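# Rope-steer a hoop onto the other post over a peg

## Task

Using three arms, move the hoop from the post it is on to the other post. It must end up lying flat and encircling the loose peg that stands on that post, and the peg must stay upright. No gripper can reach the hoop or the peg. A rope connects the hoop to a metal block on each bench, so the hoop is guided only through the blocks and ropes. At no moment, including while it hangs, may the hoop drop more than slightly below the top of the lower of the two posts. Arm bases in the scene frame, in metres, with heading in degrees counter-clockwise from +x: arm1 x=+0.14 y=+1.40 z=+0.95 facing -93; arm2 x=-1.17 y=-0.78 z=+1.04 facing +30; arm3 x=+1.19 y=-0.75 z=+1.05 facing +148. At the end every gripper must have released and every arm must be pulled away. The result only counts if it stays in place without any robot holding it.

## Robot and tools

Setup: three identical i2rt Big YAM arms named arm1, arm2 and arm3. Each has six joints, a two-finger gripper and a wrist camera (arm1_cam_wrist, arm2_cam_wrist, arm3_cam_wrist). Two fixed room cameras, cam_low and cam_top, are not attached to any arm. The arms work independently and never wait for one another. With joints 1 and 6 at zero and the hand level and pointing ahead, the wrist camera rides on top of the hand looking toward the fingertips. Maximum reach is roughly 1.0 m from the joint 1 axis. Joints move at different speeds, so the hand can take a wide, curved path between two postures.

Frame: one scene frame shared by everything, origin on the floor, +z up. The hand point is halfway between the fingertips. The hand's z axis points along the fingers, and the fingers open and close along its y axis. Base positions and headings appear in the task.

execute_actions: argument actions is a list holding either no action or one action. An action is an object keyed by robot name (arm1, arm2, arm3). Each name takes an object with a single key, joints. This maps joint names to absolute targets (not offsets). The targets are measured from each joint's zero in the units below. Keys, ranges and tolerances for counting as reached:
- joint1_rad: -2.879 to 2.879, ±0.045. Turns the arm about its base, positive counter-clockwise seen from above. Zero unfolds the arm along the base's facing.
- joint2_rad: 0 to 3.141, ±0.14. Shoulder. At zero the upper arm lies roughly level pointing backward; increasing it lifts the arm and then swings it forward.
- joint3_rad: 0 to 3.019, ±0.09. Elbow. Zero folds the forearm back against the upper arm; larger values open it.
- joint4_rad: -1.692 to 1.57, ±0.055. Hand pitch, positive tilts fingers up.
- joint5_rad: -1.57 to 1.57, ±0.03. Sideways hand swing, positive toward the arm's right.
- joint6_rad: -2.094 to 2.094, ±0.035. Hand roll, positive clockwise as seen from behind the hand.
- gripper_m: 0 to 0.093 m fingertip gap, ±0.003. Grip force tops out near 50 to 62 N per pad, lower on some grippers.
All motions in one action begin together and may finish at different times. One action lasts at most 15 s. Example: {"arm1": {"joints": {"gripper_m": 0.05}}, "arm2": {"joints": {"joint1_rad": 0.3}}, "arm3": {"joints": {"joint1_rad": 0.3}}}. Omitted joints or robots may still be driving toward an earlier target, and joint_status will not show it. An unknown key or an out-of-range number rejects the whole call, and nothing moves. The optional cameras argument lists the images to return: omitted, null or ["all"] gives every camera, and [] gives none. An empty actions list only reports state and images.

wait: seconds, 0 to 10. It commands nothing new and returns the same report as an empty action.

zoom_image: camera (one of the five names) and region [x0, y0, x1, y1] in pixels of that camera's latest full image, origin top-left, at most 504 by 504. Wrist images are 504x504 fisheye; room images are 672x504.

finished_scene: scene, the number of the current scene. It ends that scene permanently and reports whether the goal holds. Call it only after releasing and retreating.

Reading results: each result gives every robot's state, joint_positions, and one image per requested camera, ordered as in the pictures line. joint_status tells how each commanded joint of the last accepted action finished:
- off_target: it stopped short and may still be pushing.
- contact_stop or time_out: it dropped its target and holds where it stopped. A joint that timed out may instead keep a target close to where it stands (within 0.375, 0.375, 0.113, 0.225, 0.075, 0.3 rad for joints 1 to 6) and keep pushing, moving there if the way clears.
- not_followed, together with a "joint command not followed" line and usually a cause line: a safety check blocked that arm's joint targets, often for self or inter-arm clearance. Any gripper target was still executed. The blocked targets may be retried on later actions until new valid ones are sent.
- limit_stop_at_motor_heat: see heat below; simply resend the target.
on_its_own lists what the robots are doing that this call did not command. In it, "held at" is the joint's current target, not its position. If a result reports a stop, later execute_actions, wait and finished_scene calls in the same reply are skipped. The simulation keeps running while you think, holding the last command.

Cautions: a Big YAM does not halt on contact and can press very hard. To relieve a push, command the joint to its reported position. Very small target changes may produce no motion. Joints carrying a load sag. A hard squeeze between two arms fails the task and ends the run, and a hard impact may too. No state line reports arm-to-arm contact, and the clearance check can react late and ignores fingers, gripper housings and wrist cameras. Contact made by an object is not counted. Knocking anything off the work area or onto the floor fails the task. Loose objects may occasionally get a brief push from outside. Drops, slips, slams and strong pushes lower quality. Motor heat: carrying load warms motors, even during thinking. A MOTOR HOT line appears from 85 °C. At 100 °C, an OVER-TEMPERATURE FAULT line appears and that whole arm and its gripper go limp and fall until cooled; this counts as a stop. Keep the hoop above the lower post's top throughout, then release and retreat.

Each tool is called after "Emit:" as name([rows], argument=value, ...), one row to a line, values as JSON.

## Session

Emit:
execute_actions(actions=[])

Scene clock: 0.00 s.
Motor temperatures (°C, as the motors report them): arm1=[23 26 26 24 23 27] | arm2=[26 24 24 26 26 27] | arm3=[24 26 24 26 24 25]
arm1.joint_positions: joint1_rad=+0.638 joint2_rad=+0.238 joint3_rad=+1.622 joint4_rad=-1.515 joint5_rad=-0.055 joint6_rad=-0.387 gripper_m=+0.094
arm1.joint_status: not commanded
arm1.hand: x=+0.1404 y=+1.4203 z=+1.5812 quat_wxyz=(-0.523, -0.201, -0.725, +0.400) (m; scene frame)
arm2.joint_positions: joint1_rad=-0.809 joint2_rad=+0.517 joint3_rad=+1.393 joint4_rad=-1.151 joint5_rad=-0.090 joint6_rad=-0.582 gripper_m=+0.095
arm2.joint_status: not commanded
arm2.hand: x=-0.9590 y=-0.8304 z=+1.6425 quat_wxyz=(-0.559, +0.143, -0.787, +0.220) (m; scene frame)
arm3.joint_positions: joint1_rad=+0.318 joint2_rad=+0.555 joint3_rad=+1.682 joint4_rad=-1.323 joint5_rad=-0.250 joint6_rad=+0.180 gripper_m=+0.095
arm3.joint_status: not commanded
arm3.hand: x=+1.0477 y=-0.7506 z=+1.7318 quat_wxyz=(+0.079, +0.764, -0.088, -0.634) (m; scene frame)
pictures: arm1_cam_wrist, arm2_cam_wrist, arm3_cam_wrist, cam_low, cam_top
Images, in order (width x height): arm1_cam_wrist 504x504, arm2_cam_wrist 504x504, arm3_cam_wrist 504x504, cam_low 672x504, cam_top 672x504.

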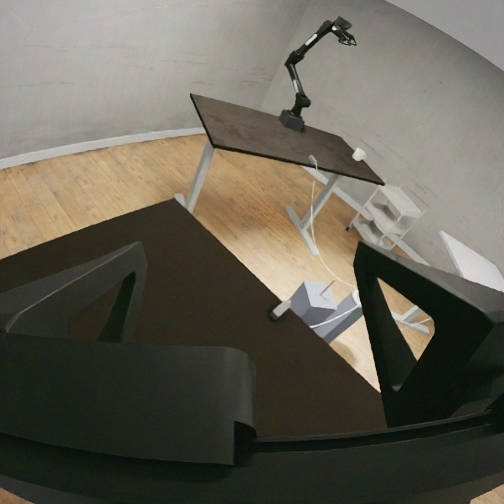

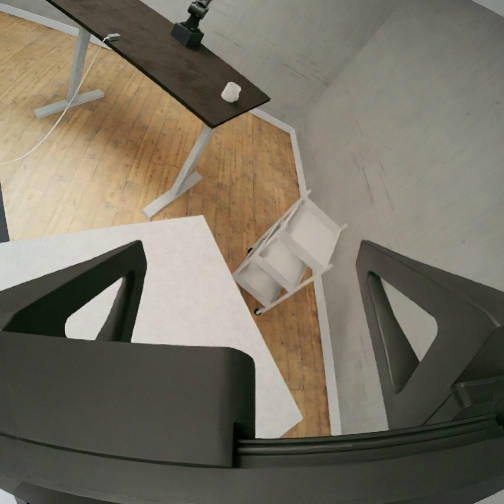

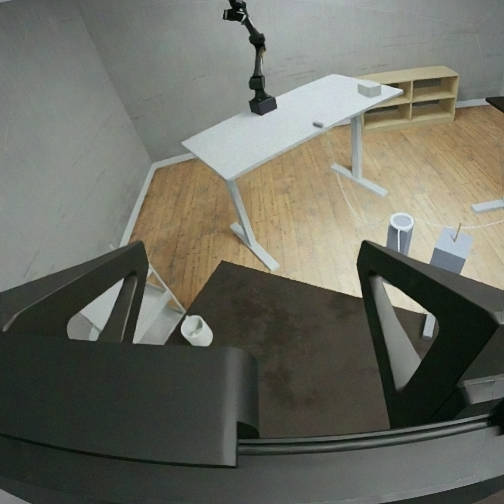

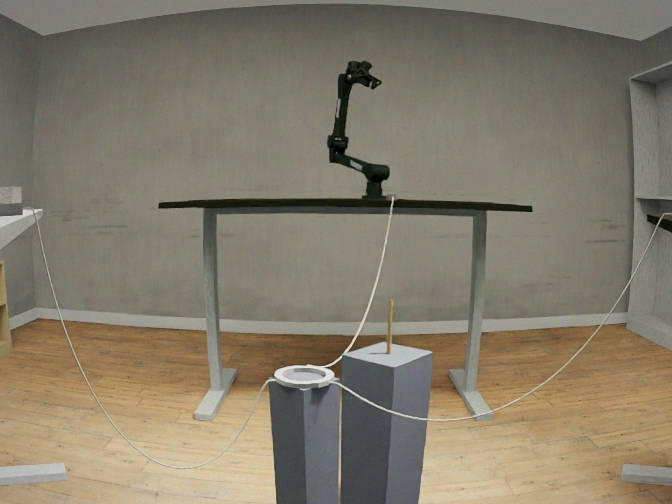

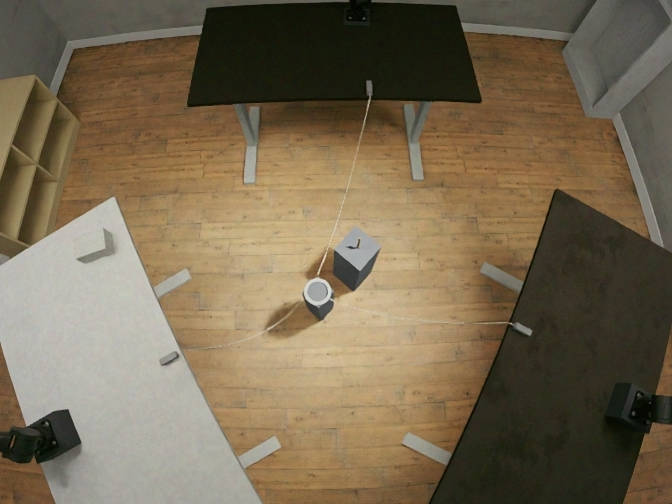

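Emit:
execute_actions([
  {"arm1":{"joints":{"joint1_rad":0.1,"joint2_rad":1.9,"joint3_rad":1.8,"joint4_rad":-1.47,"joint5_rad":0,"joint6_rad":0}},"arm2":{"joints":{"joint1_rad":0,"joint2_rad":2.0,"joint3_rad":1.96,"joint4_rad":-1.53,"joint5_rad":0,"joint6_rad":0}},"arm3":{"joints":{"joint1_rad":-0.12,"joint2_rad":1.95,"joint3_rad":1.95,"joint4_rad":-1.57,"joint5_rad":0,"joint6_rad":0}}},
])

Scene clock: 3.83 s.
Motor temperatures (°C, as the motors report them): arm1=[23 26 26 24 23 27] | arm2=[26 24 24 26 26 27] | arm3=[24 26 25 26 24 25]
arm1.joint_positions: joint1_rad=+0.105 joint2_rad=+1.907 joint3_rad=+1.787 joint4_rad=-1.467 joint5_rad=-0.004 joint6_rad=-0.012 gripper_m=+0.094
arm1.joint_status: all done
arm1.hand: x=+0.1744 y=+0.8169 z=+1.1266 quat_wxyz=(+0.006, -0.682, -0.731, -0.005) (m; scene frame)
arm2.joint_positions: joint1_rad=+0.008 joint2_rad=+2.005 joint3_rad=+1.945 joint4_rad=-1.514 joint5_rad=+0.001 joint6_rad=-0.011 gripper_m=+0.095
arm2.joint_status: all done
arm2.hand: x=-0.6264 y=-0.4704 z=+1.2144 quat_wxyz=(+0.004, +0.267, -0.964, -0.002) (m; scene frame)
arm3.joint_positions: joint1_rad=-0.114 joint2_rad=+1.973 joint3_rad=+1.914 joint4_rad=-1.559 joint5_rad=-0.002 joint6_rad=+0.009 gripper_m=+0.095
arm3.joint_status: all done
arm3.hand: x=+0.7185 y=-0.3692 z=+1.2288 quat_wxyz=(+0.013, +0.941, -0.337, +0.021) (m; scene frame)
pictures: arm1_cam_wrist, arm2_cam_wrist, arm3_cam_wrist, cam_low, cam_top
Images, in order (width x height): arm1_cam_wrist 504x504, arm2_cam_wrist 504x504, arm3_cam_wrist 504x504, cam_low 672x504, cam_top 672x504.

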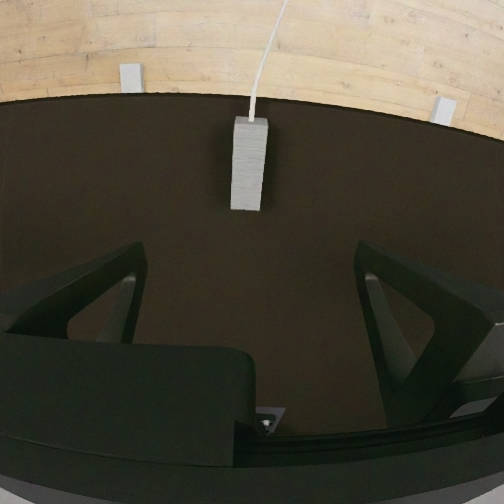

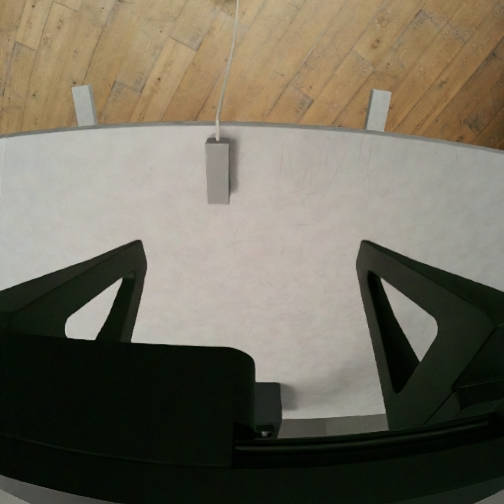

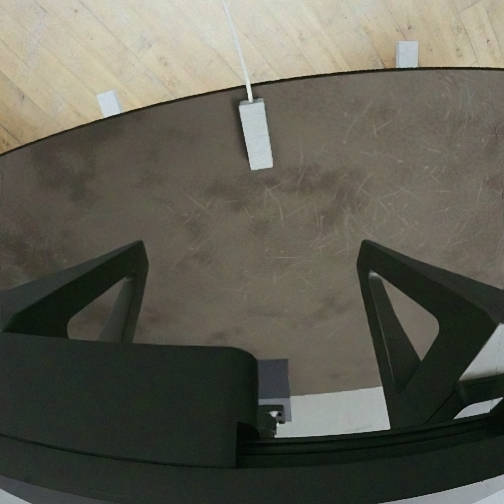

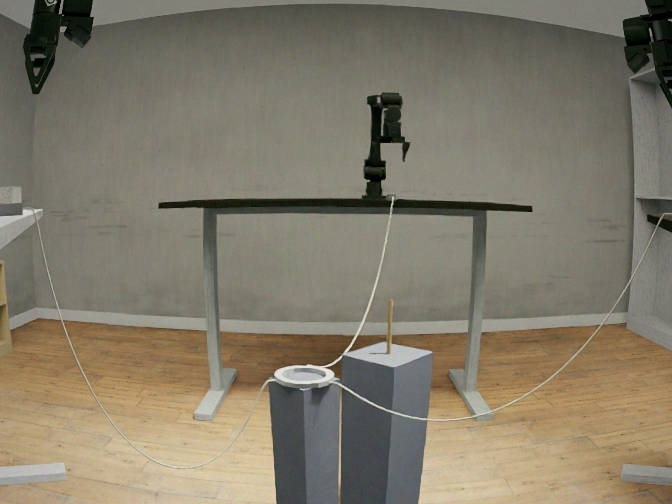

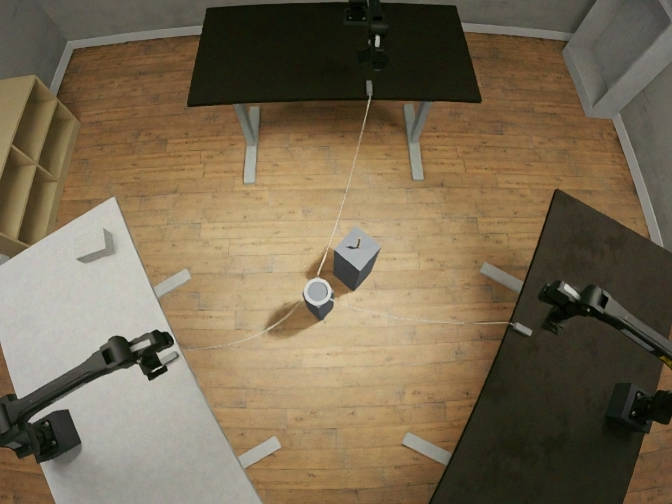

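Emit:
execute_actions([
  {"arm1":{"joints":{"joint1_rad":0.11,"joint2_rad":1.99,"joint3_rad":1.655,"joint4_rad":-1.235}},"arm2":{"joints":{"joint1_rad":0.055,"joint2_rad":2.066,"joint3_rad":1.8,"joint4_rad":-1.305}},"arm3":{"joints":{"joint1_rad":-0.12,"joint2_rad":2.09,"joint3_rad":1.86,"joint4_rad":-1.32,"joint6_rad":-0.2}}},
], cameras=["arm1_cam_wrist","arm2_cam_wrist","arm3_cam_wrist"])

Scene clock: 6.37 s.
Motor temperatures (°C, as the motors report them): arm1=[23 26 26 24 23 27] | arm2=[26 24 25 26 26 27] | arm3=[24 26 25 26 24 25]
arm1.joint_positions: joint1_rad=+0.105 joint2_rad=+2.007 joint3_rad=+1.647 joint4_rad=-1.246 joint5_rad=-0.004 joint6_rad=-0.012 gripper_m=+0.094
arm1.joint_status: all done
arm1.hand: x=+0.1743 y=+0.8107 z=+1.0171 quat_wxyz=(+0.013, -0.682, -0.731, -0.012) (m; scene frame)
arm2.joint_positions: joint1_rad=+0.059 joint2_rad=+2.061 joint3_rad=+1.801 joint4_rad=-1.322 joint5_rad=+0.001 joint6_rad=-0.011 gripper_m=+0.095
arm2.joint_status: all done
arm2.hand: x=-0.6414 y=-0.4414 z=+1.1266 quat_wxyz=(+0.008, +0.291, -0.957, -0.001) (m; scene frame)
arm3.joint_positions: joint1_rad=-0.114 joint2_rad=+2.118 joint3_rad=+1.839 joint4_rad=-1.333 joint5_rad=-0.002 joint6_rad=-0.190 gripper_m=+0.095
arm3.joint_status: all done
arm3.hand: x=+0.6933 y=-0.3504 z=+1.1119 quat_wxyz=(+0.014, +0.970, -0.242, +0.017) (m; scene frame)
pictures: arm1_cam_wrist, arm2_cam_wrist, arm3_cam_wrist
Images, in order (width x height): arm1_cam_wrist 504x504, arm2_cam_wrist 504x504, arm3_cam_wrist 504x504.

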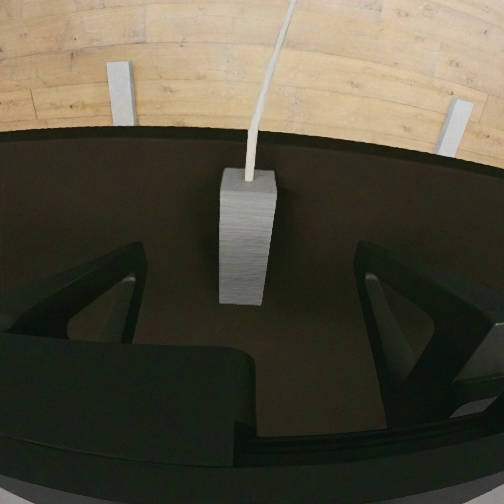

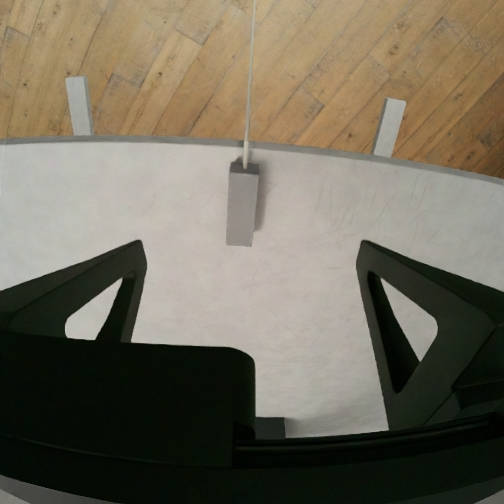

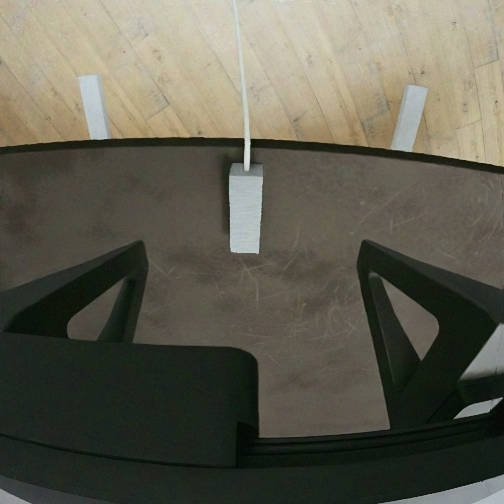

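Emit:
execute_actions([
  {"arm1":{"joints":{"joint1_rad":0.115,"joint2_rad":1.985,"joint3_rad":1.585,"joint4_rad":-1.14}},"arm2":{"joints":{"joint1_rad":0.07,"joint2_rad":2.131,"joint3_rad":1.6,"joint4_rad":-1.02}},"arm3":{"joints":{"joint1_rad":-0.13,"joint2_rad":2.145,"joint3_rad":1.67,"joint4_rad":-1.04}}},
], cameras=["arm1_cam_wrist","arm2_cam_wrist","arm3_cam_wrist"])

Scene clock: 8.97 s.
Motor temperatures (°C, as the motors report them): arm1=[23 26 27 24 23 27] | arm2=[26 24 25 26 26 27] | arm3=[24 26 25 26 24 25]
arm1.joint_positions: joint1_rad=+0.107 joint2_rad=+1.998 joint3_rad=+1.586 joint4_rad=-1.152 joint5_rad=-0.004 joint6_rad=-0.012 gripper_m=+0.094
arm1.joint_status: all done
arm1.hand: x=+0.1758 y=+0.8107 z=+1.0008 quat_wxyz=(-0.003, -0.681, -0.732, +0.003) (m; scene frame)
arm2.joint_positions: joint1_rad=+0.061 joint2_rad=+2.130 joint3_rad=+1.597 joint4_rad=-1.037 joint5_rad=+0.001 joint6_rad=-0.011 gripper_m=+0.095
arm2.joint_status: all done
arm2.hand: x=-0.6570 y=-0.4493 z=+1.0133 quat_wxyz=(+0.003, +0.292, -0.956, -0.002) (m; scene frame)
arm3.joint_positions: joint1_rad=-0.120 joint2_rad=+2.157 joint3_rad=+1.656 joint4_rad=-1.053 joint5_rad=-0.002 joint6_rad=-0.190 gripper_m=+0.095
arm3.joint_status: all done
arm3.hand: x=+0.7010 y=-0.3525 z=+1.0231 quat_wxyz=(+0.002, +0.970, -0.245, -0.009) (m; scene frame)
pictures: arm1_cam_wrist, arm2_cam_wrist, arm3_cam_wrist
Images, in order (width x height): arm1_cam_wrist 504x504, arm2_cam_wrist 504x504, arm3_cam_wrist 504x504.

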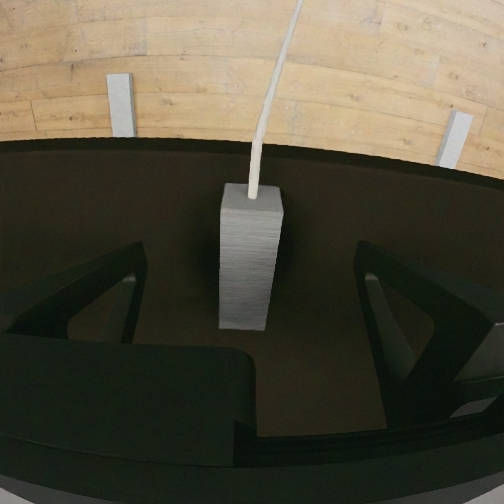

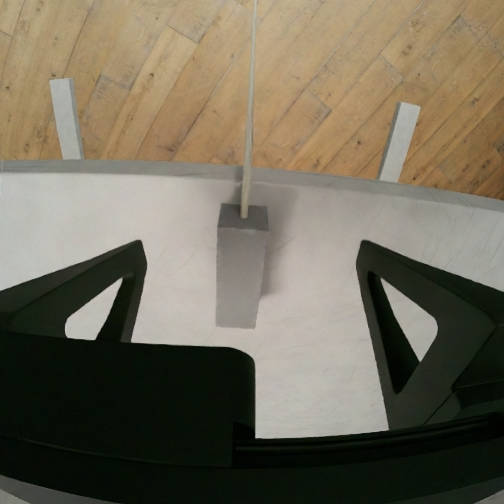

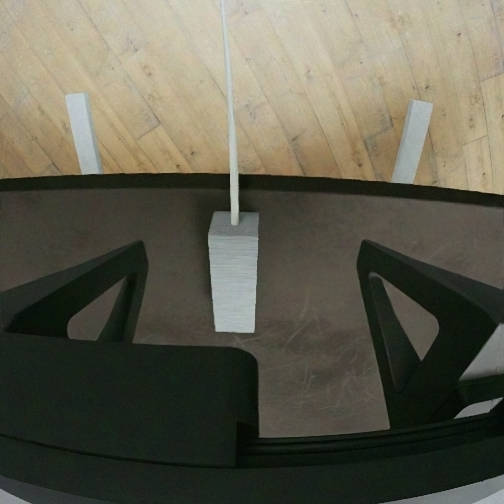

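Emit:
execute_actions([
  {"arm1":{"joints":{"joint2_rad":1.955,"joint3_rad":1.425,"joint4_rad":-1.015}},"arm2":{"joints":{"joint1_rad":0.085,"joint2_rad":2.165,"joint3_rad":1.45,"joint4_rad":-0.835}},"arm3":{"joints":{"joint1_rad":-0.12,"joint2_rad":2.165,"joint3_rad":1.48,"joint4_rad":-0.845}}},
], cameras=["arm1_cam_wrist","arm2_cam_wrist","arm3_cam_wrist"])

Scene clock: 11.23 s.
Motor temperatures (°C, as the motors report them): arm1=[23 26 27 24 23 27] | arm2=[26 24 25 26 26 27] | arm3=[24 26 25 26 24 25]
arm1.joint_positions: joint1_rad=+0.111 joint2_rad=+1.957 joint3_rad=+1.435 joint4_rad=-1.026 joint5_rad=+0.000 joint6_rad=-0.012 gripper_m=+0.094
arm1.joint_status: all done
arm1.hand: x=+0.1753 y=+0.8390 z=+0.9721 quat_wxyz=(-0.007, -0.679, -0.734, +0.009) (m; scene frame)
arm2.joint_positions: joint1_rad=+0.081 joint2_rad=+2.139 joint3_rad=+1.462 joint4_rad=-0.856 joint5_rad=-0.001 joint6_rad=-0.010 gripper_m=+0.095
arm2.joint_status: all done
arm2.hand: x=-0.6804 y=-0.4499 z=+0.9663 quat_wxyz=(-0.015, +0.301, -0.954, -0.009) (m; scene frame)
arm3.joint_positions: joint1_rad=-0.115 joint2_rad=+2.152 joint3_rad=+1.492 joint4_rad=-0.860 joint5_rad=+0.001 joint6_rad=-0.196 gripper_m=+0.095
arm3.joint_status: all done
arm3.hand: x=+0.7194 y=-0.3713 z=+0.9743 quat_wxyz=(-0.006, +0.971, -0.240, -0.024) (m; scene frame)
pictures: arm1_cam_wrist, arm2_cam_wrist, arm3_cam_wrist
Images, in order (width x height): arm1_cam_wrist 504x504, arm2_cam_wrist 504x504, arm3_cam_wrist 504x504.

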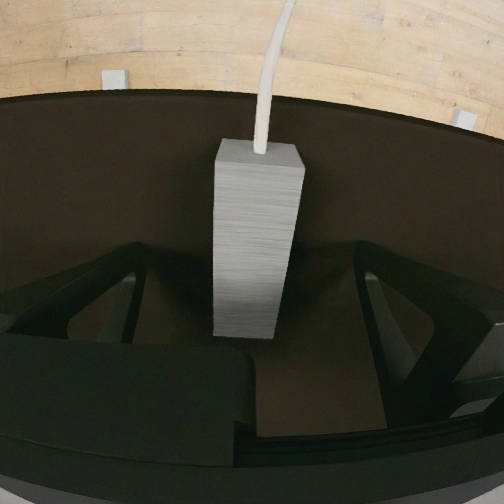

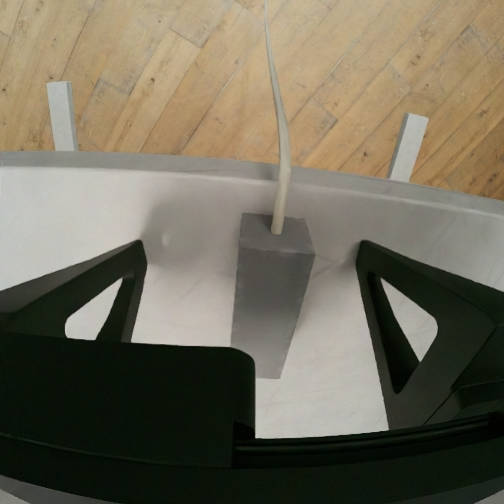

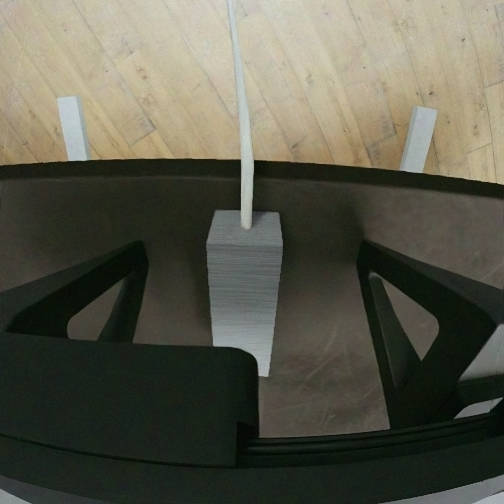

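Emit:
execute_actions([
  {"arm1":{"joints":{"joint2_rad":1.975,"joint3_rad":1.41,"joint4_rad":-1.015}},"arm2":{"joints":{"joint1_rad":0.06,"joint2_rad":2.12,"joint3_rad":1.355,"joint4_rad":-0.80}},"arm3":{"joints":{"joint1_rad":-0.135,"joint2_rad":2.13,"joint3_rad":1.41,"joint4_rad":-0.835}}},
], cameras=["arm1_cam_wrist","arm2_cam_wrist","arm3_cam_wrist"])

Scene clock: 12.43 s.
Motor temperatures (°C, as the motors report them): arm1=[23 27 27 24 23 27] | arm2=[26 25 25 26 26 27] | arm3=[24 26 25 26 24 25]
arm1.joint_positions: joint1_rad=+0.111 joint2_rad=+1.957 joint3_rad=+1.433 joint4_rad=-1.024 joint5_rad=+0.000 joint6_rad=-0.012 gripper_m=+0.094
arm1.joint_status: all done
arm1.hand: x=+0.1753 y=+0.8395 z=+0.9712 quat_wxyz=(-0.007, -0.679, -0.734, +0.009) (m; scene frame)
arm2.joint_positions: joint1_rad=+0.071 joint2_rad=+2.102 joint3_rad=+1.388 joint4_rad=-0.810 joint5_rad=-0.002 joint6_rad=-0.010 gripper_m=+0.095
arm2.joint_status: all done
arm2.hand: x=-0.6917 y=-0.4642 z=+0.9651 quat_wxyz=(-0.019, +0.296, -0.955, -0.010) (m; scene frame)
arm3.joint_positions: joint1_rad=-0.121 joint2_rad=+2.120 joint3_rad=+1.428 joint4_rad=-0.839 joint5_rad=+0.002 joint6_rad=-0.198 gripper_m=+0.095
arm3.joint_status: all done
arm3.hand: x=+0.7368 y=-0.3805 z=+0.9732 quat_wxyz=(-0.005, +0.970, -0.242, -0.019) (m; scene frame)
pictures: arm1_cam_wrist, arm2_cam_wrist, arm3_cam_wrist
Images, in order (width x height): arm1_cam_wrist 504x504, arm2_cam_wrist 504x504, arm3_cam_wrist 504x504.

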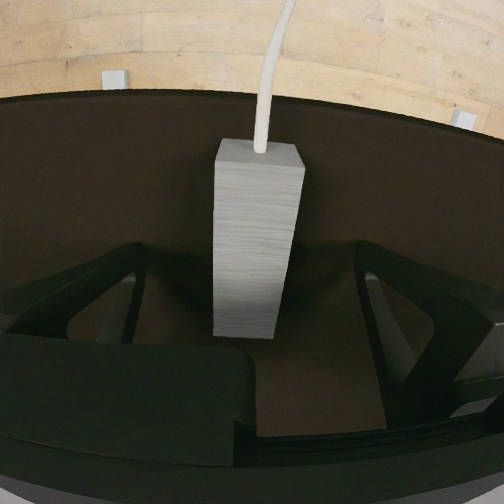

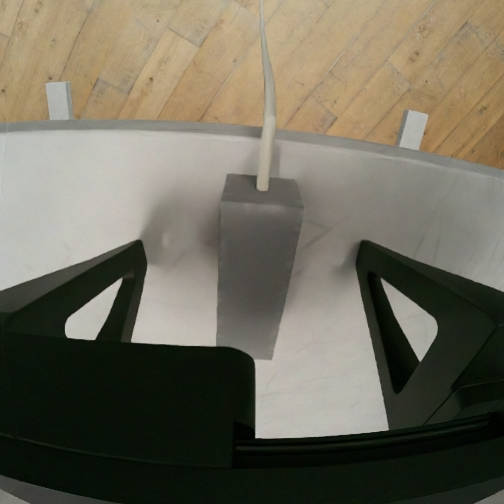

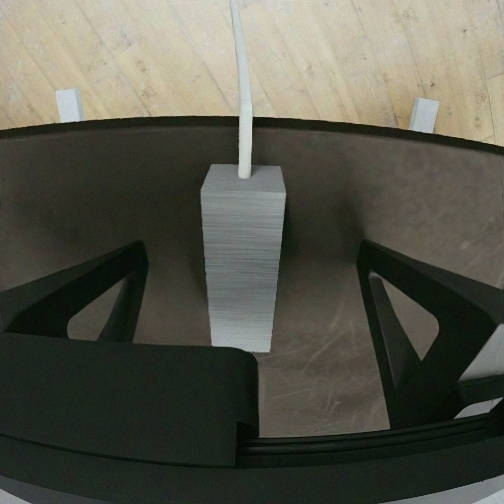

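Emit:
execute_actions([
  {"arm1":{"joints":{"joint2_rad":1.95,"joint3_rad":1.435,"gripper_m":0}},"arm2":{"joints":{"joint2_rad":2.095,"joint3_rad":1.39,"gripper_m":0}},"arm3":{"joints":{"joint2_rad":2.11,"joint3_rad":1.43,"gripper_m":0}}},
])

Scene clock: 13.43 s.
Motor temperatures (°C, as the motors report them): arm1=[23 27 27 24 23 27] | arm2=[26 25 25 26 26 27] | arm3=[24 26 25 26 24 25]
arm1.joint_positions: joint1_rad=+0.111 joint2_rad=+1.954 joint3_rad=+1.433 joint4_rad=-1.022 joint5_rad=+0.003 joint6_rad=-0.010 gripper_m=+0.025
arm1.joint_status: gripper_m off_target (ended at +0.025, target +0.000); the others done
arm1.hand: x=+0.1749 y=+0.8388 z=+0.9725 quat_wxyz=(-0.007, -0.680, -0.733, +0.012) (m; scene frame)
arm2.joint_positions: joint1_rad=+0.070 joint2_rad=+2.100 joint3_rad=+1.388 joint4_rad=-0.810 joint5_rad=-0.001 joint6_rad=-0.009 gripper_m=+0.025
arm2.joint_status: gripper_m off_target (ended at +0.025, target +0.000); the others done
arm2.hand: x=-0.6908 y=-0.4647 z=+0.9664 quat_wxyz=(-0.020, +0.295, -0.955, -0.010) (m; scene frame)
arm3.joint_positions: joint1_rad=-0.131 joint2_rad=+2.119 joint3_rad=+1.428 joint4_rad=-0.839 joint5_rad=+0.002 joint6_rad=-0.198 gripper_m=+0.025
arm3.joint_status: gripper_m off_target (ended at +0.025, target +0.000); the others done
arm3.hand: x=+0.7403 y=-0.3760 z=+0.9736 quat_wxyz=(-0.005, +0.969, -0.247, -0.019) (m; scene frame)
pictures: arm1_cam_wrist, arm2_cam_wrist, arm3_cam_wrist, cam_low, cam_top
Images, in order (width x height): arm1_cam_wrist 504x504, arm2_cam_wrist 504x504, arm3_cam_wrist 504x504, cam_low 672x504, cam_top 672x504.

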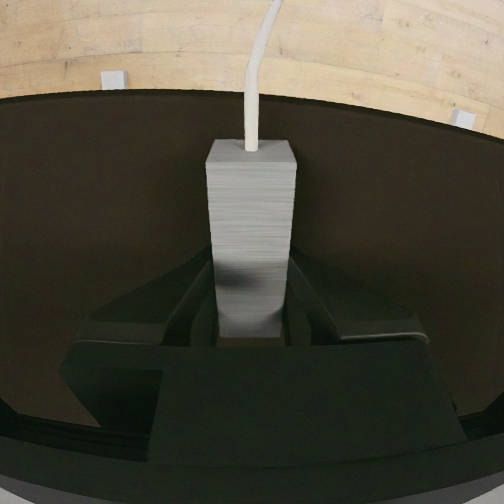

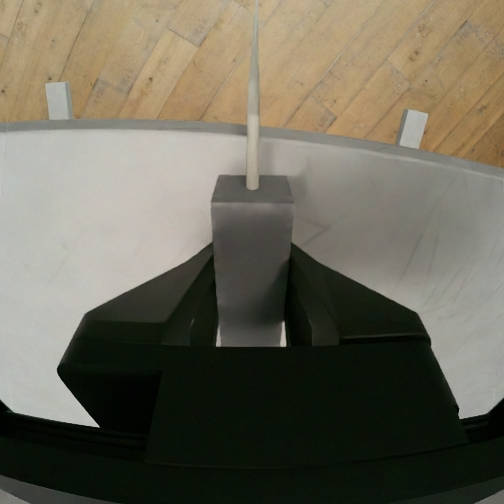

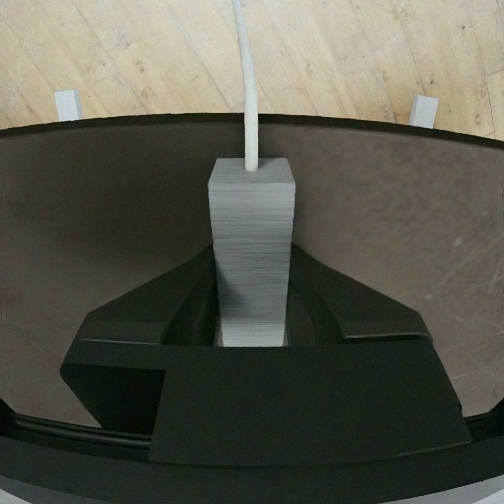

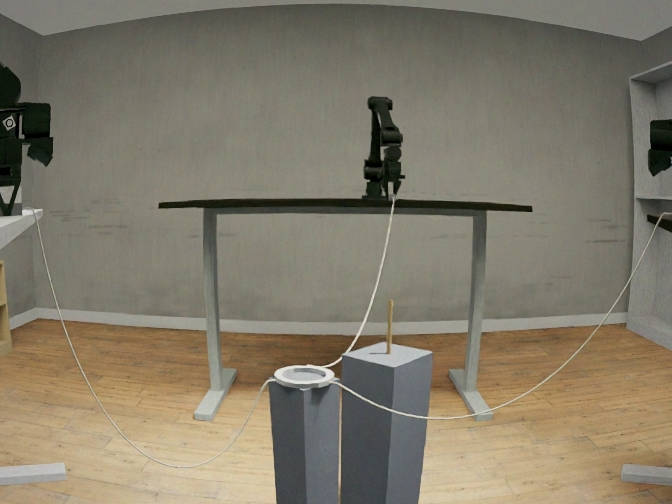

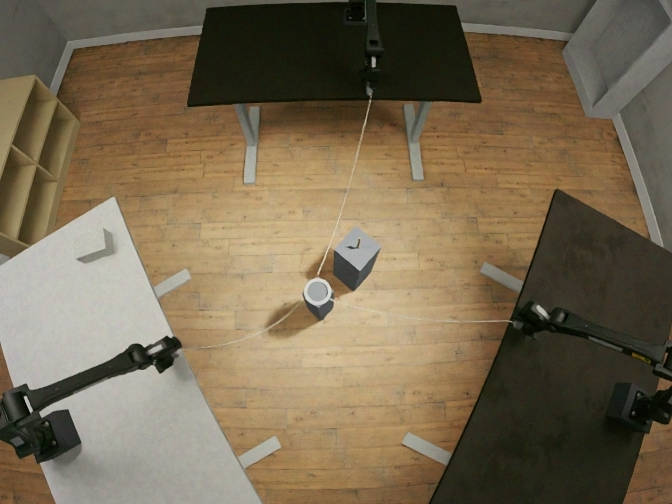

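Emit:
execute_actions([
  {"arm1":{"joints":{"joint1_rad":0.0,"joint2_rad":1.98,"joint3_rad":1.73,"joint4_rad":-1.1}},"arm2":{"joints":{"joint1_rad":0.04,"joint2_rad":1.7,"joint3_rad":1.25,"joint4_rad":-0.9}},"arm3":{"joints":{"joint1_rad":0.0,"joint2_rad":1.92,"joint3_rad":1.45,"joint4_rad":-0.9,"joint6_rad":-0.1}}},
], cameras=[])

Emit:
execute_actions([
  {"arm1":{"joints":{"joint1_rad":-0.108,"joint2_rad":2.01,"joint3_rad":2.04,"joint4_rad":-1.3}},"arm2":{"joints":{"joint1_rad":0.02,"joint2_rad":1.175,"joint3_rad":0.97,"joint4_rad":-1.08}},"arm3":{"joints":{"joint1_rad":0.12,"joint2_rad":1.715,"joint3_rad":1.44,"joint4_rad":-0.99,"joint6_rad":0}}},
], cameras=["cam_low","cam_top"])

Scene clock: 17.87 s.
Motor temperatures (°C, as the motors report them): arm1=[23 27 27 24 23 27] | arm2=[26 25 25 26 26 27] | arm3=[24 27 26 26 24 25]
arm1.joint_positions: joint1_rad=-0.001 joint2_rad=+1.990 joint3_rad=+1.688 joint4_rad=-1.094 joint5_rad=+0.001 joint6_rad=-0.010 gripper_m=+0.025
arm1.joint_status: all done
arm1.hand: x=+0.1082 y=+0.7574 z=+1.0456 quat_wxyz=(-0.058, -0.717, -0.691, +0.066) (m; scene frame)
arm2.joint_positions: joint1_rad=+0.042 joint2_rad=+1.685 joint3_rad=+1.233 joint4_rad=-0.891 joint5_rad=-0.001 joint6_rad=-0.009 gripper_m=+0.025
arm2.joint_status: all done
arm2.hand: x=-0.7157 y=-0.5006 z=+1.1311 quat_wxyz=(-0.106, +0.280, -0.954, -0.034) (m; scene frame)
arm3.joint_positions: joint1_rad=+0.004 joint2_rad=+1.921 joint3_rad=+1.428 joint4_rad=-0.891 joint5_rad=-0.002 joint6_rad=-0.109 gripper_m=+0.025
arm3.joint_status: all done
arm3.hand: x=+0.6806 y=-0.4309 z=+1.0853 quat_wxyz=(-0.025, +0.970, -0.223, -0.089) (m; scene frame)
pictures: none
No camera images: the call's "cameras" was empty. Leave "cameras" out to get every camera's image.

Scene clock: 19.13 s.
Motor temperatures (°C, as the motors report them): arm1=[23 27 28 24 23 27] | arm2=[26 25 25 26 26 27] | arm3=[24 27 26 26 24 25]
arm1.joint_positions: joint1_rad=-0.108 joint2_rad=+2.018 joint3_rad=+1.991 joint4_rad=-1.293 joint5_rad=+0.001 joint6_rad=-0.010 gripper_m=+0.025
arm1.joint_status: all done
arm1.hand: x=+0.0335 y=+0.7208 z=+1.1468 quat_wxyz=(-0.079, -0.750, -0.649, +0.097) (m; scene frame)
arm2.joint_positions: joint1_rad=+0.025 joint2_rad=+1.167 joint3_rad=+0.969 joint4_rad=-1.069 joint5_rad=-0.001 joint6_rad=-0.009 gripper_m=+0.025
arm2.joint_status: all done
arm2.hand: x=-0.8369 y=-0.5856 z=+1.2346 quat_wxyz=(-0.142, +0.270, -0.951, -0.043) (m; scene frame)
arm3.joint_positions: joint1_rad=+0.127 joint2_rad=+1.716 joint3_rad=+1.415 joint4_rad=-0.982 joint5_rad=-0.002 joint6_rad=-0.009 gripper_m=+0.025
arm3.joint_status: all done
arm3.hand: x=+0.6634 y=-0.5023 z=+1.1920 quat_wxyz=(-0.026, +0.967, -0.211, -0.141) (m; scene frame)
pictures: cam_low, cam_top
Images, in order (width x height): cam_low 672x504, cam_top 672x504.

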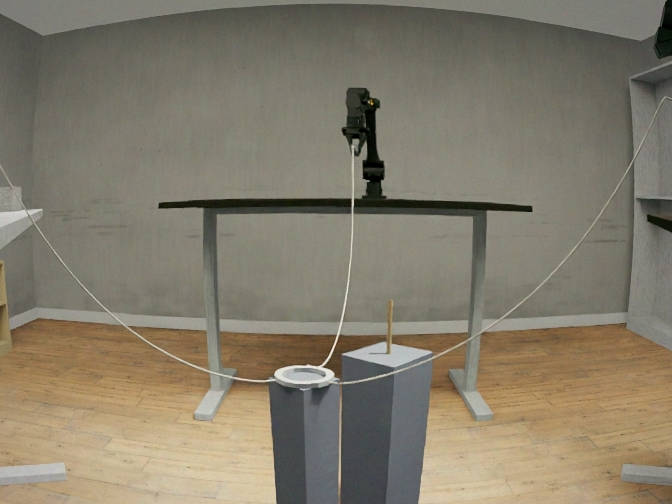

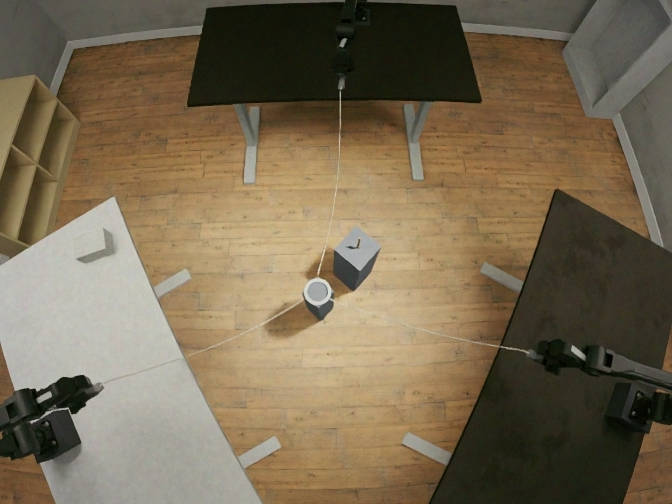

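Emit:
execute_actions([
  {"arm1":{"joints":{"joint2_rad":1.96,"joint3_rad":2.32,"joint4_rad":-1.62}},"arm2":{"joints":{"joint2_rad":1.04,"joint3_rad":1.045,"joint4_rad":-1.31}},"arm3":{"joints":{"joint2_rad":1.57,"joint3_rad":1.505,"joint4_rad":-1.22}}},
], cameras=["cam_low","cam_top"])

Scene clock: 22.60 s.
Motor temperatures (°C, as the motors report them): arm1=[23 27 28 24 23 27] | arm2=[26 25 26 26 26 27] | arm3=[24 27 26 26 24 25]
arm1.joint_positions: joint1_rad=-0.108 joint2_rad=+1.971 joint3_rad=+2.272 joint4_rad=-1.611 joint5_rad=+0.001 joint6_rad=-0.010 gripper_m=+0.025
arm1.joint_status: all done
arm1.hand: x=+0.0386 y=+0.7499 z=+1.2817 quat_wxyz=(-0.083, -0.750, -0.649, +0.101) (m; scene frame)
arm2.joint_positions: joint1_rad=+0.025 joint2_rad=+1.042 joint3_rad=+0.977 joint4_rad=-1.294 joint5_rad=-0.001 joint6_rad=-0.009 gripper_m=+0.025
arm2.joint_status: all done
arm2.hand: x=-0.8889 y=-0.6174 z=+1.2657 quat_wxyz=(-0.098, +0.272, -0.957, -0.031) (m; scene frame)
arm3.joint_positions: joint1_rad=+0.127 joint2_rad=+1.581 joint3_rad=+1.458 joint4_rad=-1.210 joint5_rad=-0.002 joint6_rad=-0.009 gripper_m=+0.025
arm3.joint_status: all done
arm3.hand: x=+0.7070 y=-0.5219 z=+1.2685 quat_wxyz=(-0.021, +0.970, -0.212, -0.117) (m; scene frame)
pictures: cam_low, cam_top
Images, in order (width x height): cam_low 672x504, cam_top 672x504.

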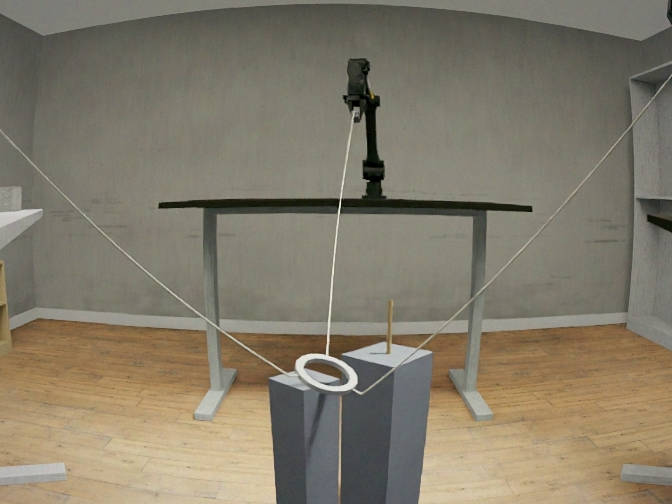

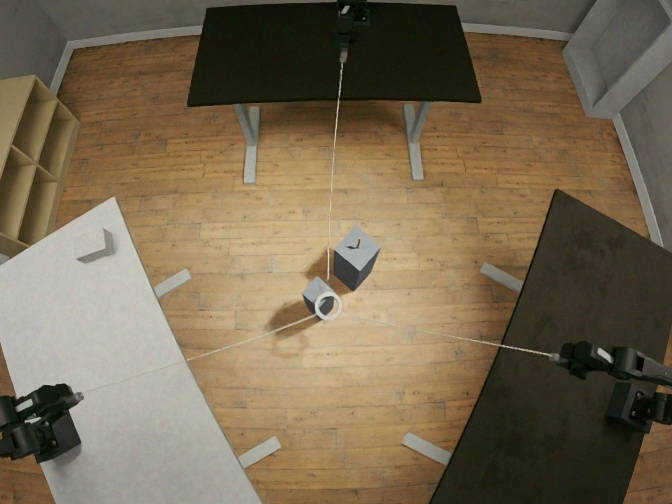

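Emit:
execute_actions([
  {"arm1":{"joints":{"joint2_rad":1.585,"joint3_rad":1.87,"joint4_rad":-1.56}},"arm2":{"joints":{"joint2_rad":0.84,"joint3_rad":1.075,"joint4_rad":-1.47}},"arm3":{"joints":{"joint2_rad":1.345,"joint3_rad":1.37,"joint4_rad":-1.28}}},
], cameras=["cam_low","cam_top"])

Scene clock: 24.83 s.
Motor temperatures (°C, as the motors report them): arm1=[23 27 29 24 23 27] | arm2=[26 24 27 26 26 27] | arm3=[24 27 27 26 24 25]
arm1.joint_positions: joint1_rad=-0.108 joint2_rad=+1.603 joint3_rad=+1.864 joint4_rad=-1.567 joint5_rad=+0.001 joint6_rad=-0.010 gripper_m=+0.025
arm1.joint_status: all done
arm1.hand: x=+0.0579 y=+0.8733 z=+1.3209 quat_wxyz=(-0.084, -0.749, -0.649, +0.103) (m; scene frame)
arm2.joint_positions: joint1_rad=+0.025 joint2_rad=+0.834 joint3_rad=+1.013 joint4_rad=-1.454 joint5_rad=-0.001 joint6_rad=-0.009 gripper_m=+0.025
arm2.joint_status: all done
arm2.hand: x=-0.9373 y=-0.6473 z=+1.3291 quat_wxyz=(-0.139, +0.271, -0.952, -0.042) (m; scene frame)
arm3.joint_positions: joint1_rad=+0.127 joint2_rad=+1.348 joint3_rad=+1.345 joint4_rad=-1.272 joint5_rad=-0.002 joint6_rad=-0.009 gripper_m=+0.025
arm3.joint_status: all done
arm3.hand: x=+0.7730 y=-0.5522 z=+1.3243 quat_wxyz=(-0.027, +0.966, -0.211, -0.145) (m; scene frame)
pictures: cam_low, cam_top
Images, in order (width x height): cam_low 672x504, cam_top 672x504.

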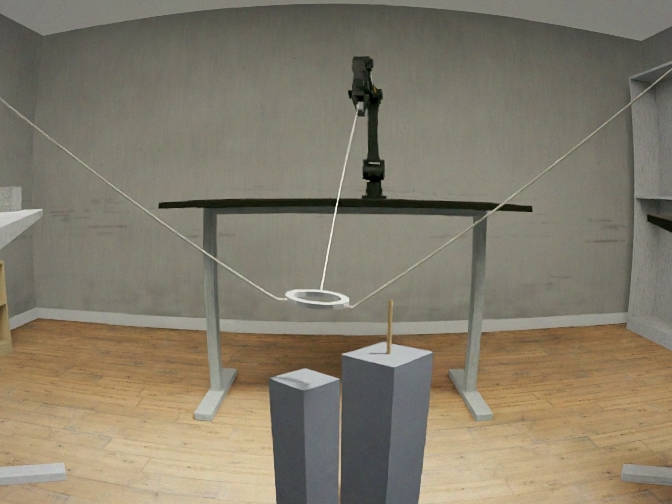

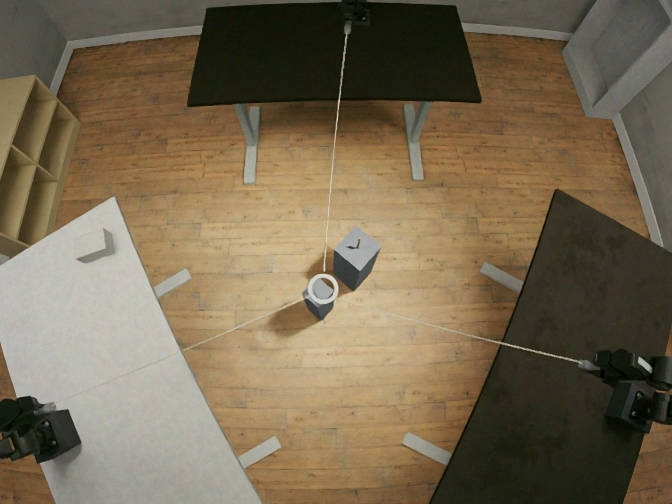

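Emit:
execute_actions([
  {"arm1":{"joints":{"joint1_rad":-0.045,"joint2_rad":1.16,"joint3_rad":1.51,"joint4_rad":-1.63}},"arm2":{"joints":{"joint1_rad":0.046,"joint2_rad":1.09,"joint3_rad":1.26,"joint4_rad":-1.41}},"arm3":{"joints":{"joint1_rad":0.014,"joint2_rad":1.25,"joint3_rad":1.325,"joint4_rad":-1.35}}},
], cameras=["cam_low","cam_top"])

Scene clock: 27.07 s.
Motor temperatures (°C, as the motors report them): arm1=[23 27 29 24 23 27] | arm2=[26 24 27 26 26 27] | arm3=[24 27 27 26 24 25]
arm1.joint_positions: joint1_rad=-0.038 joint2_rad=+1.177 joint3_rad=+1.504 joint4_rad=-1.626 joint5_rad=+0.001 joint6_rad=-0.010 gripper_m=+0.025
arm1.joint_status: all done
arm1.hand: x=+0.1091 y=+1.0364 z=+1.3448 quat_wxyz=(-0.090, -0.726, -0.674, +0.102) (m; scene frame)
arm2.joint_positions: joint1_rad=+0.038 joint2_rad=+1.103 joint3_rad=+1.197 joint4_rad=-1.418 joint5_rad=-0.001 joint6_rad=-0.009 gripper_m=+0.025
arm2.joint_status: all done
arm2.hand: x=-0.8654 y=-0.5985 z=+1.3357 quat_wxyz=(-0.115, +0.278, -0.953, -0.037) (m; scene frame)
arm3.joint_positions: joint1_rad=+0.006 joint2_rad=+1.269 joint3_rad=+1.302 joint4_rad=-1.339 joint5_rad=+0.000 joint6_rad=-0.009 gripper_m=+0.025
arm3.joint_status: all done
arm3.hand: x=+0.8318 y=-0.5232 z=+1.3327 quat_wxyz=(-0.032, +0.954, -0.270, -0.128) (m; scene frame)
pictures: cam_low, cam_top
Images, in order (width x height): cam_low 672x504, cam_top 672x504.

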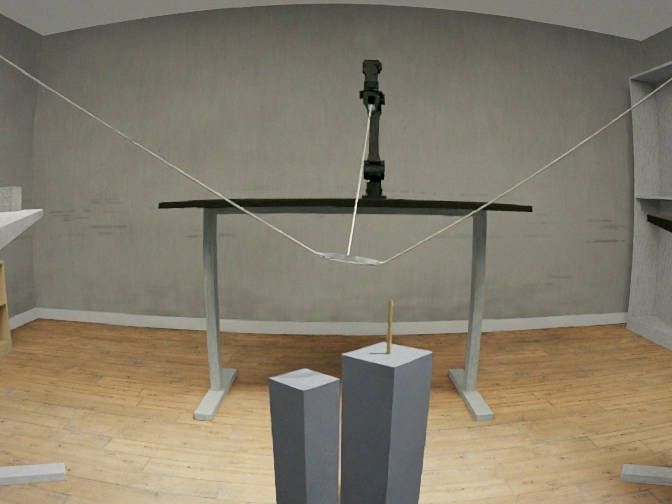

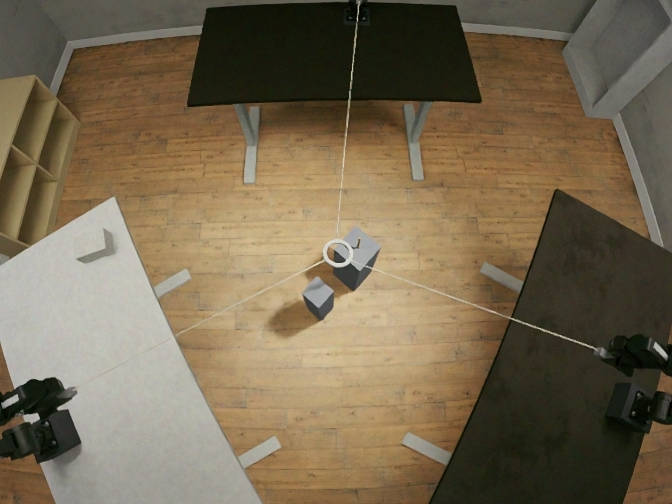

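Clear of the peg (≈0.86). Over the peg next.

Emit:
execute_actions([
  {"arm1":{"joints":{"joint1_rad":0.015,"joint2_rad":0.71,"joint3_rad":1.175,"joint4_rad":-1.56}},"arm2":{"joints":{"joint1_rad":0.09,"joint2_rad":1.5,"joint3_rad":1.63,"joint4_rad":-1.35}},"arm3":{"joints":{"joint1_rad":-0.097,"joint2_rad":1.24,"joint3_rad":1.325}}},
], cameras=[])

Emit:
wait(seconds=1)

Scene clock: 28.93 s.
Motor temperatures (°C, as the motors report them): arm1=[23 27 29 24 23 27] | arm2=[26 24 28 26 26 27] | arm3=[24 27 27 26 24 25]
arm1.joint_positions: joint1_rad=+0.015 joint2_rad=+0.720 joint3_rad=+1.170 joint4_rad=-1.565 joint5_rad=+0.001 joint6_rad=-0.010 gripper_m=+0.025
arm1.joint_status: all done
arm1.hand: x=+0.1326 y=+1.1683 z=+1.3288 quat_wxyz=(-0.154, -0.696, -0.682, +0.165) (m; scene frame)
arm2.joint_positions: joint1_rad=+0.087 joint2_rad=+1.518 joint3_rad=+1.555 joint4_rad=-1.360 joint5_rad=-0.001 joint6_rad=-0.009 gripper_m=+0.025
arm2.joint_status: all done
arm2.hand: x=-0.7440 y=-0.4927 z=+1.3262 quat_wxyz=(-0.114, +0.301, -0.946, -0.040) (m; scene frame)
arm3.joint_positions: joint1_rad=-0.103 joint2_rad=+1.269 joint3_rad=+1.302 joint4_rad=-1.339 joint5_rad=+0.000 joint6_rad=-0.009 gripper_m=+0.025
arm3.joint_status: all done
arm3.hand: x=+0.8581 y=-0.4859 z=+1.3322 quat_wxyz=(-0.039, +0.938, -0.321, -0.125) (m; scene frame)
pictures: none
No camera images: the call's "cameras" was empty. Leave "cameras" out to get every camera's image.

Scene clock: 29.93 s.
Motor temperatures (°C, as the motors report them): arm1=[23 27 29 24 23 27] | arm2=[26 24 28 26 26 27] | arm3=[24 27 27 26 24 25]
arm1.joint_positions: joint1_rad=+0.015 joint2_rad=+0.720 joint3_rad=+1.170 joint4_rad=-1.565 joint5_rad=+0.001 joint6_rad=-0.010 gripper_m=+0.025
arm1.joint_status: all done
arm1.hand: x=+0.1326 y=+1.1683 z=+1.3288 quat_wxyz=(-0.154, -0.696, -0.682, +0.165) (m; scene frame)
arm2.joint_positions: joint1_rad=+0.087 joint2_rad=+1.518 joint3_rad=+1.555 joint4_rad=-1.360 joint5_rad=-0.001 joint6_rad=-0.009 gripper_m=+0.025
arm2.joint_status: all done
arm2.hand: x=-0.7440 y=-0.4927 z=+1.3262 quat_wxyz=(-0.114, +0.301, -0.946, -0.040) (m; scene frame)
arm3.joint_positions: joint1_rad=-0.103 joint2_rad=+1.269 joint3_rad=+1.302 joint4_rad=-1.339 joint5_rad=+0.000 joint6_rad=-0.009 gripper_m=+0.025
arm3.joint_status: all done
arm3.hand: x=+0.8581 y=-0.4859 z=+1.3322 quat_wxyz=(-0.039, +0.938, -0.321, -0.125) (m; scene frame)
wait: 1.00 s; at rest by 0.27 s
pictures: arm1_cam_wrist, arm2_cam_wrist, arm3_cam_wrist, cam_low, cam_top
Images, in order (width x height): arm1_cam_wrist 504x504, arm2_cam_wrist 504x504, arm3_cam_wrist 504x504, cam_low 672x504, cam_top 672x504.

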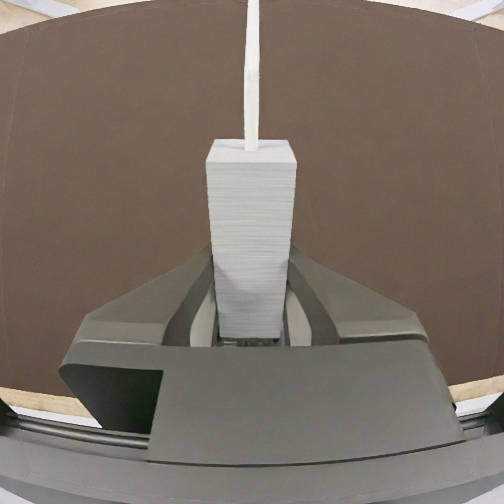

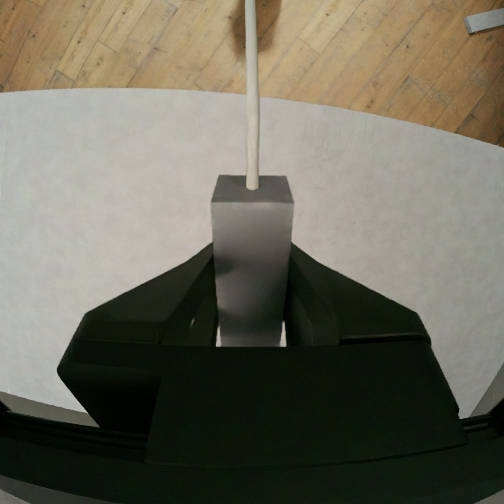

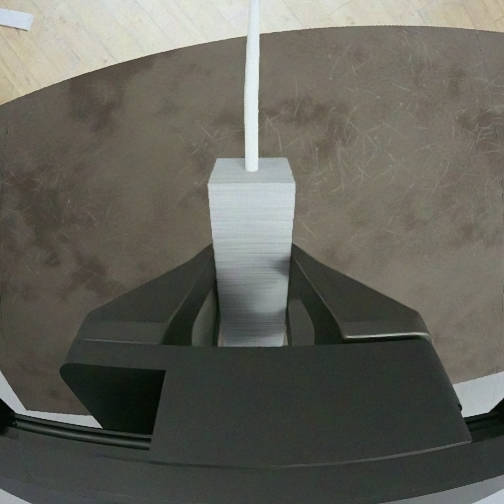

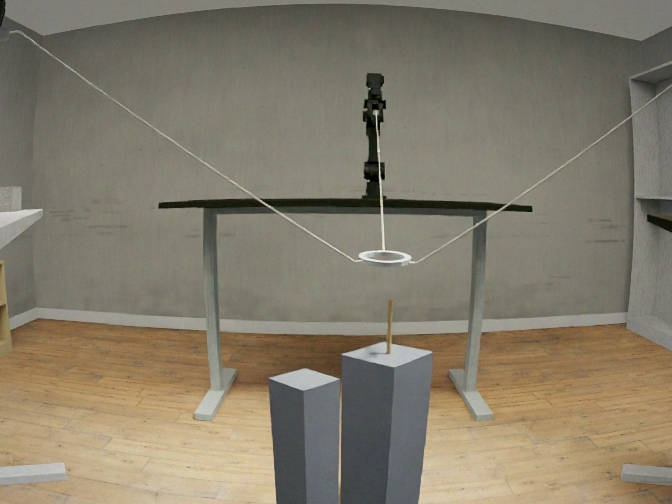

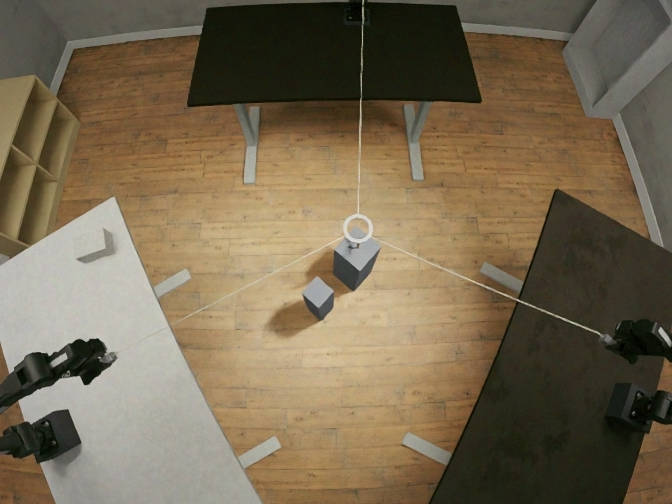

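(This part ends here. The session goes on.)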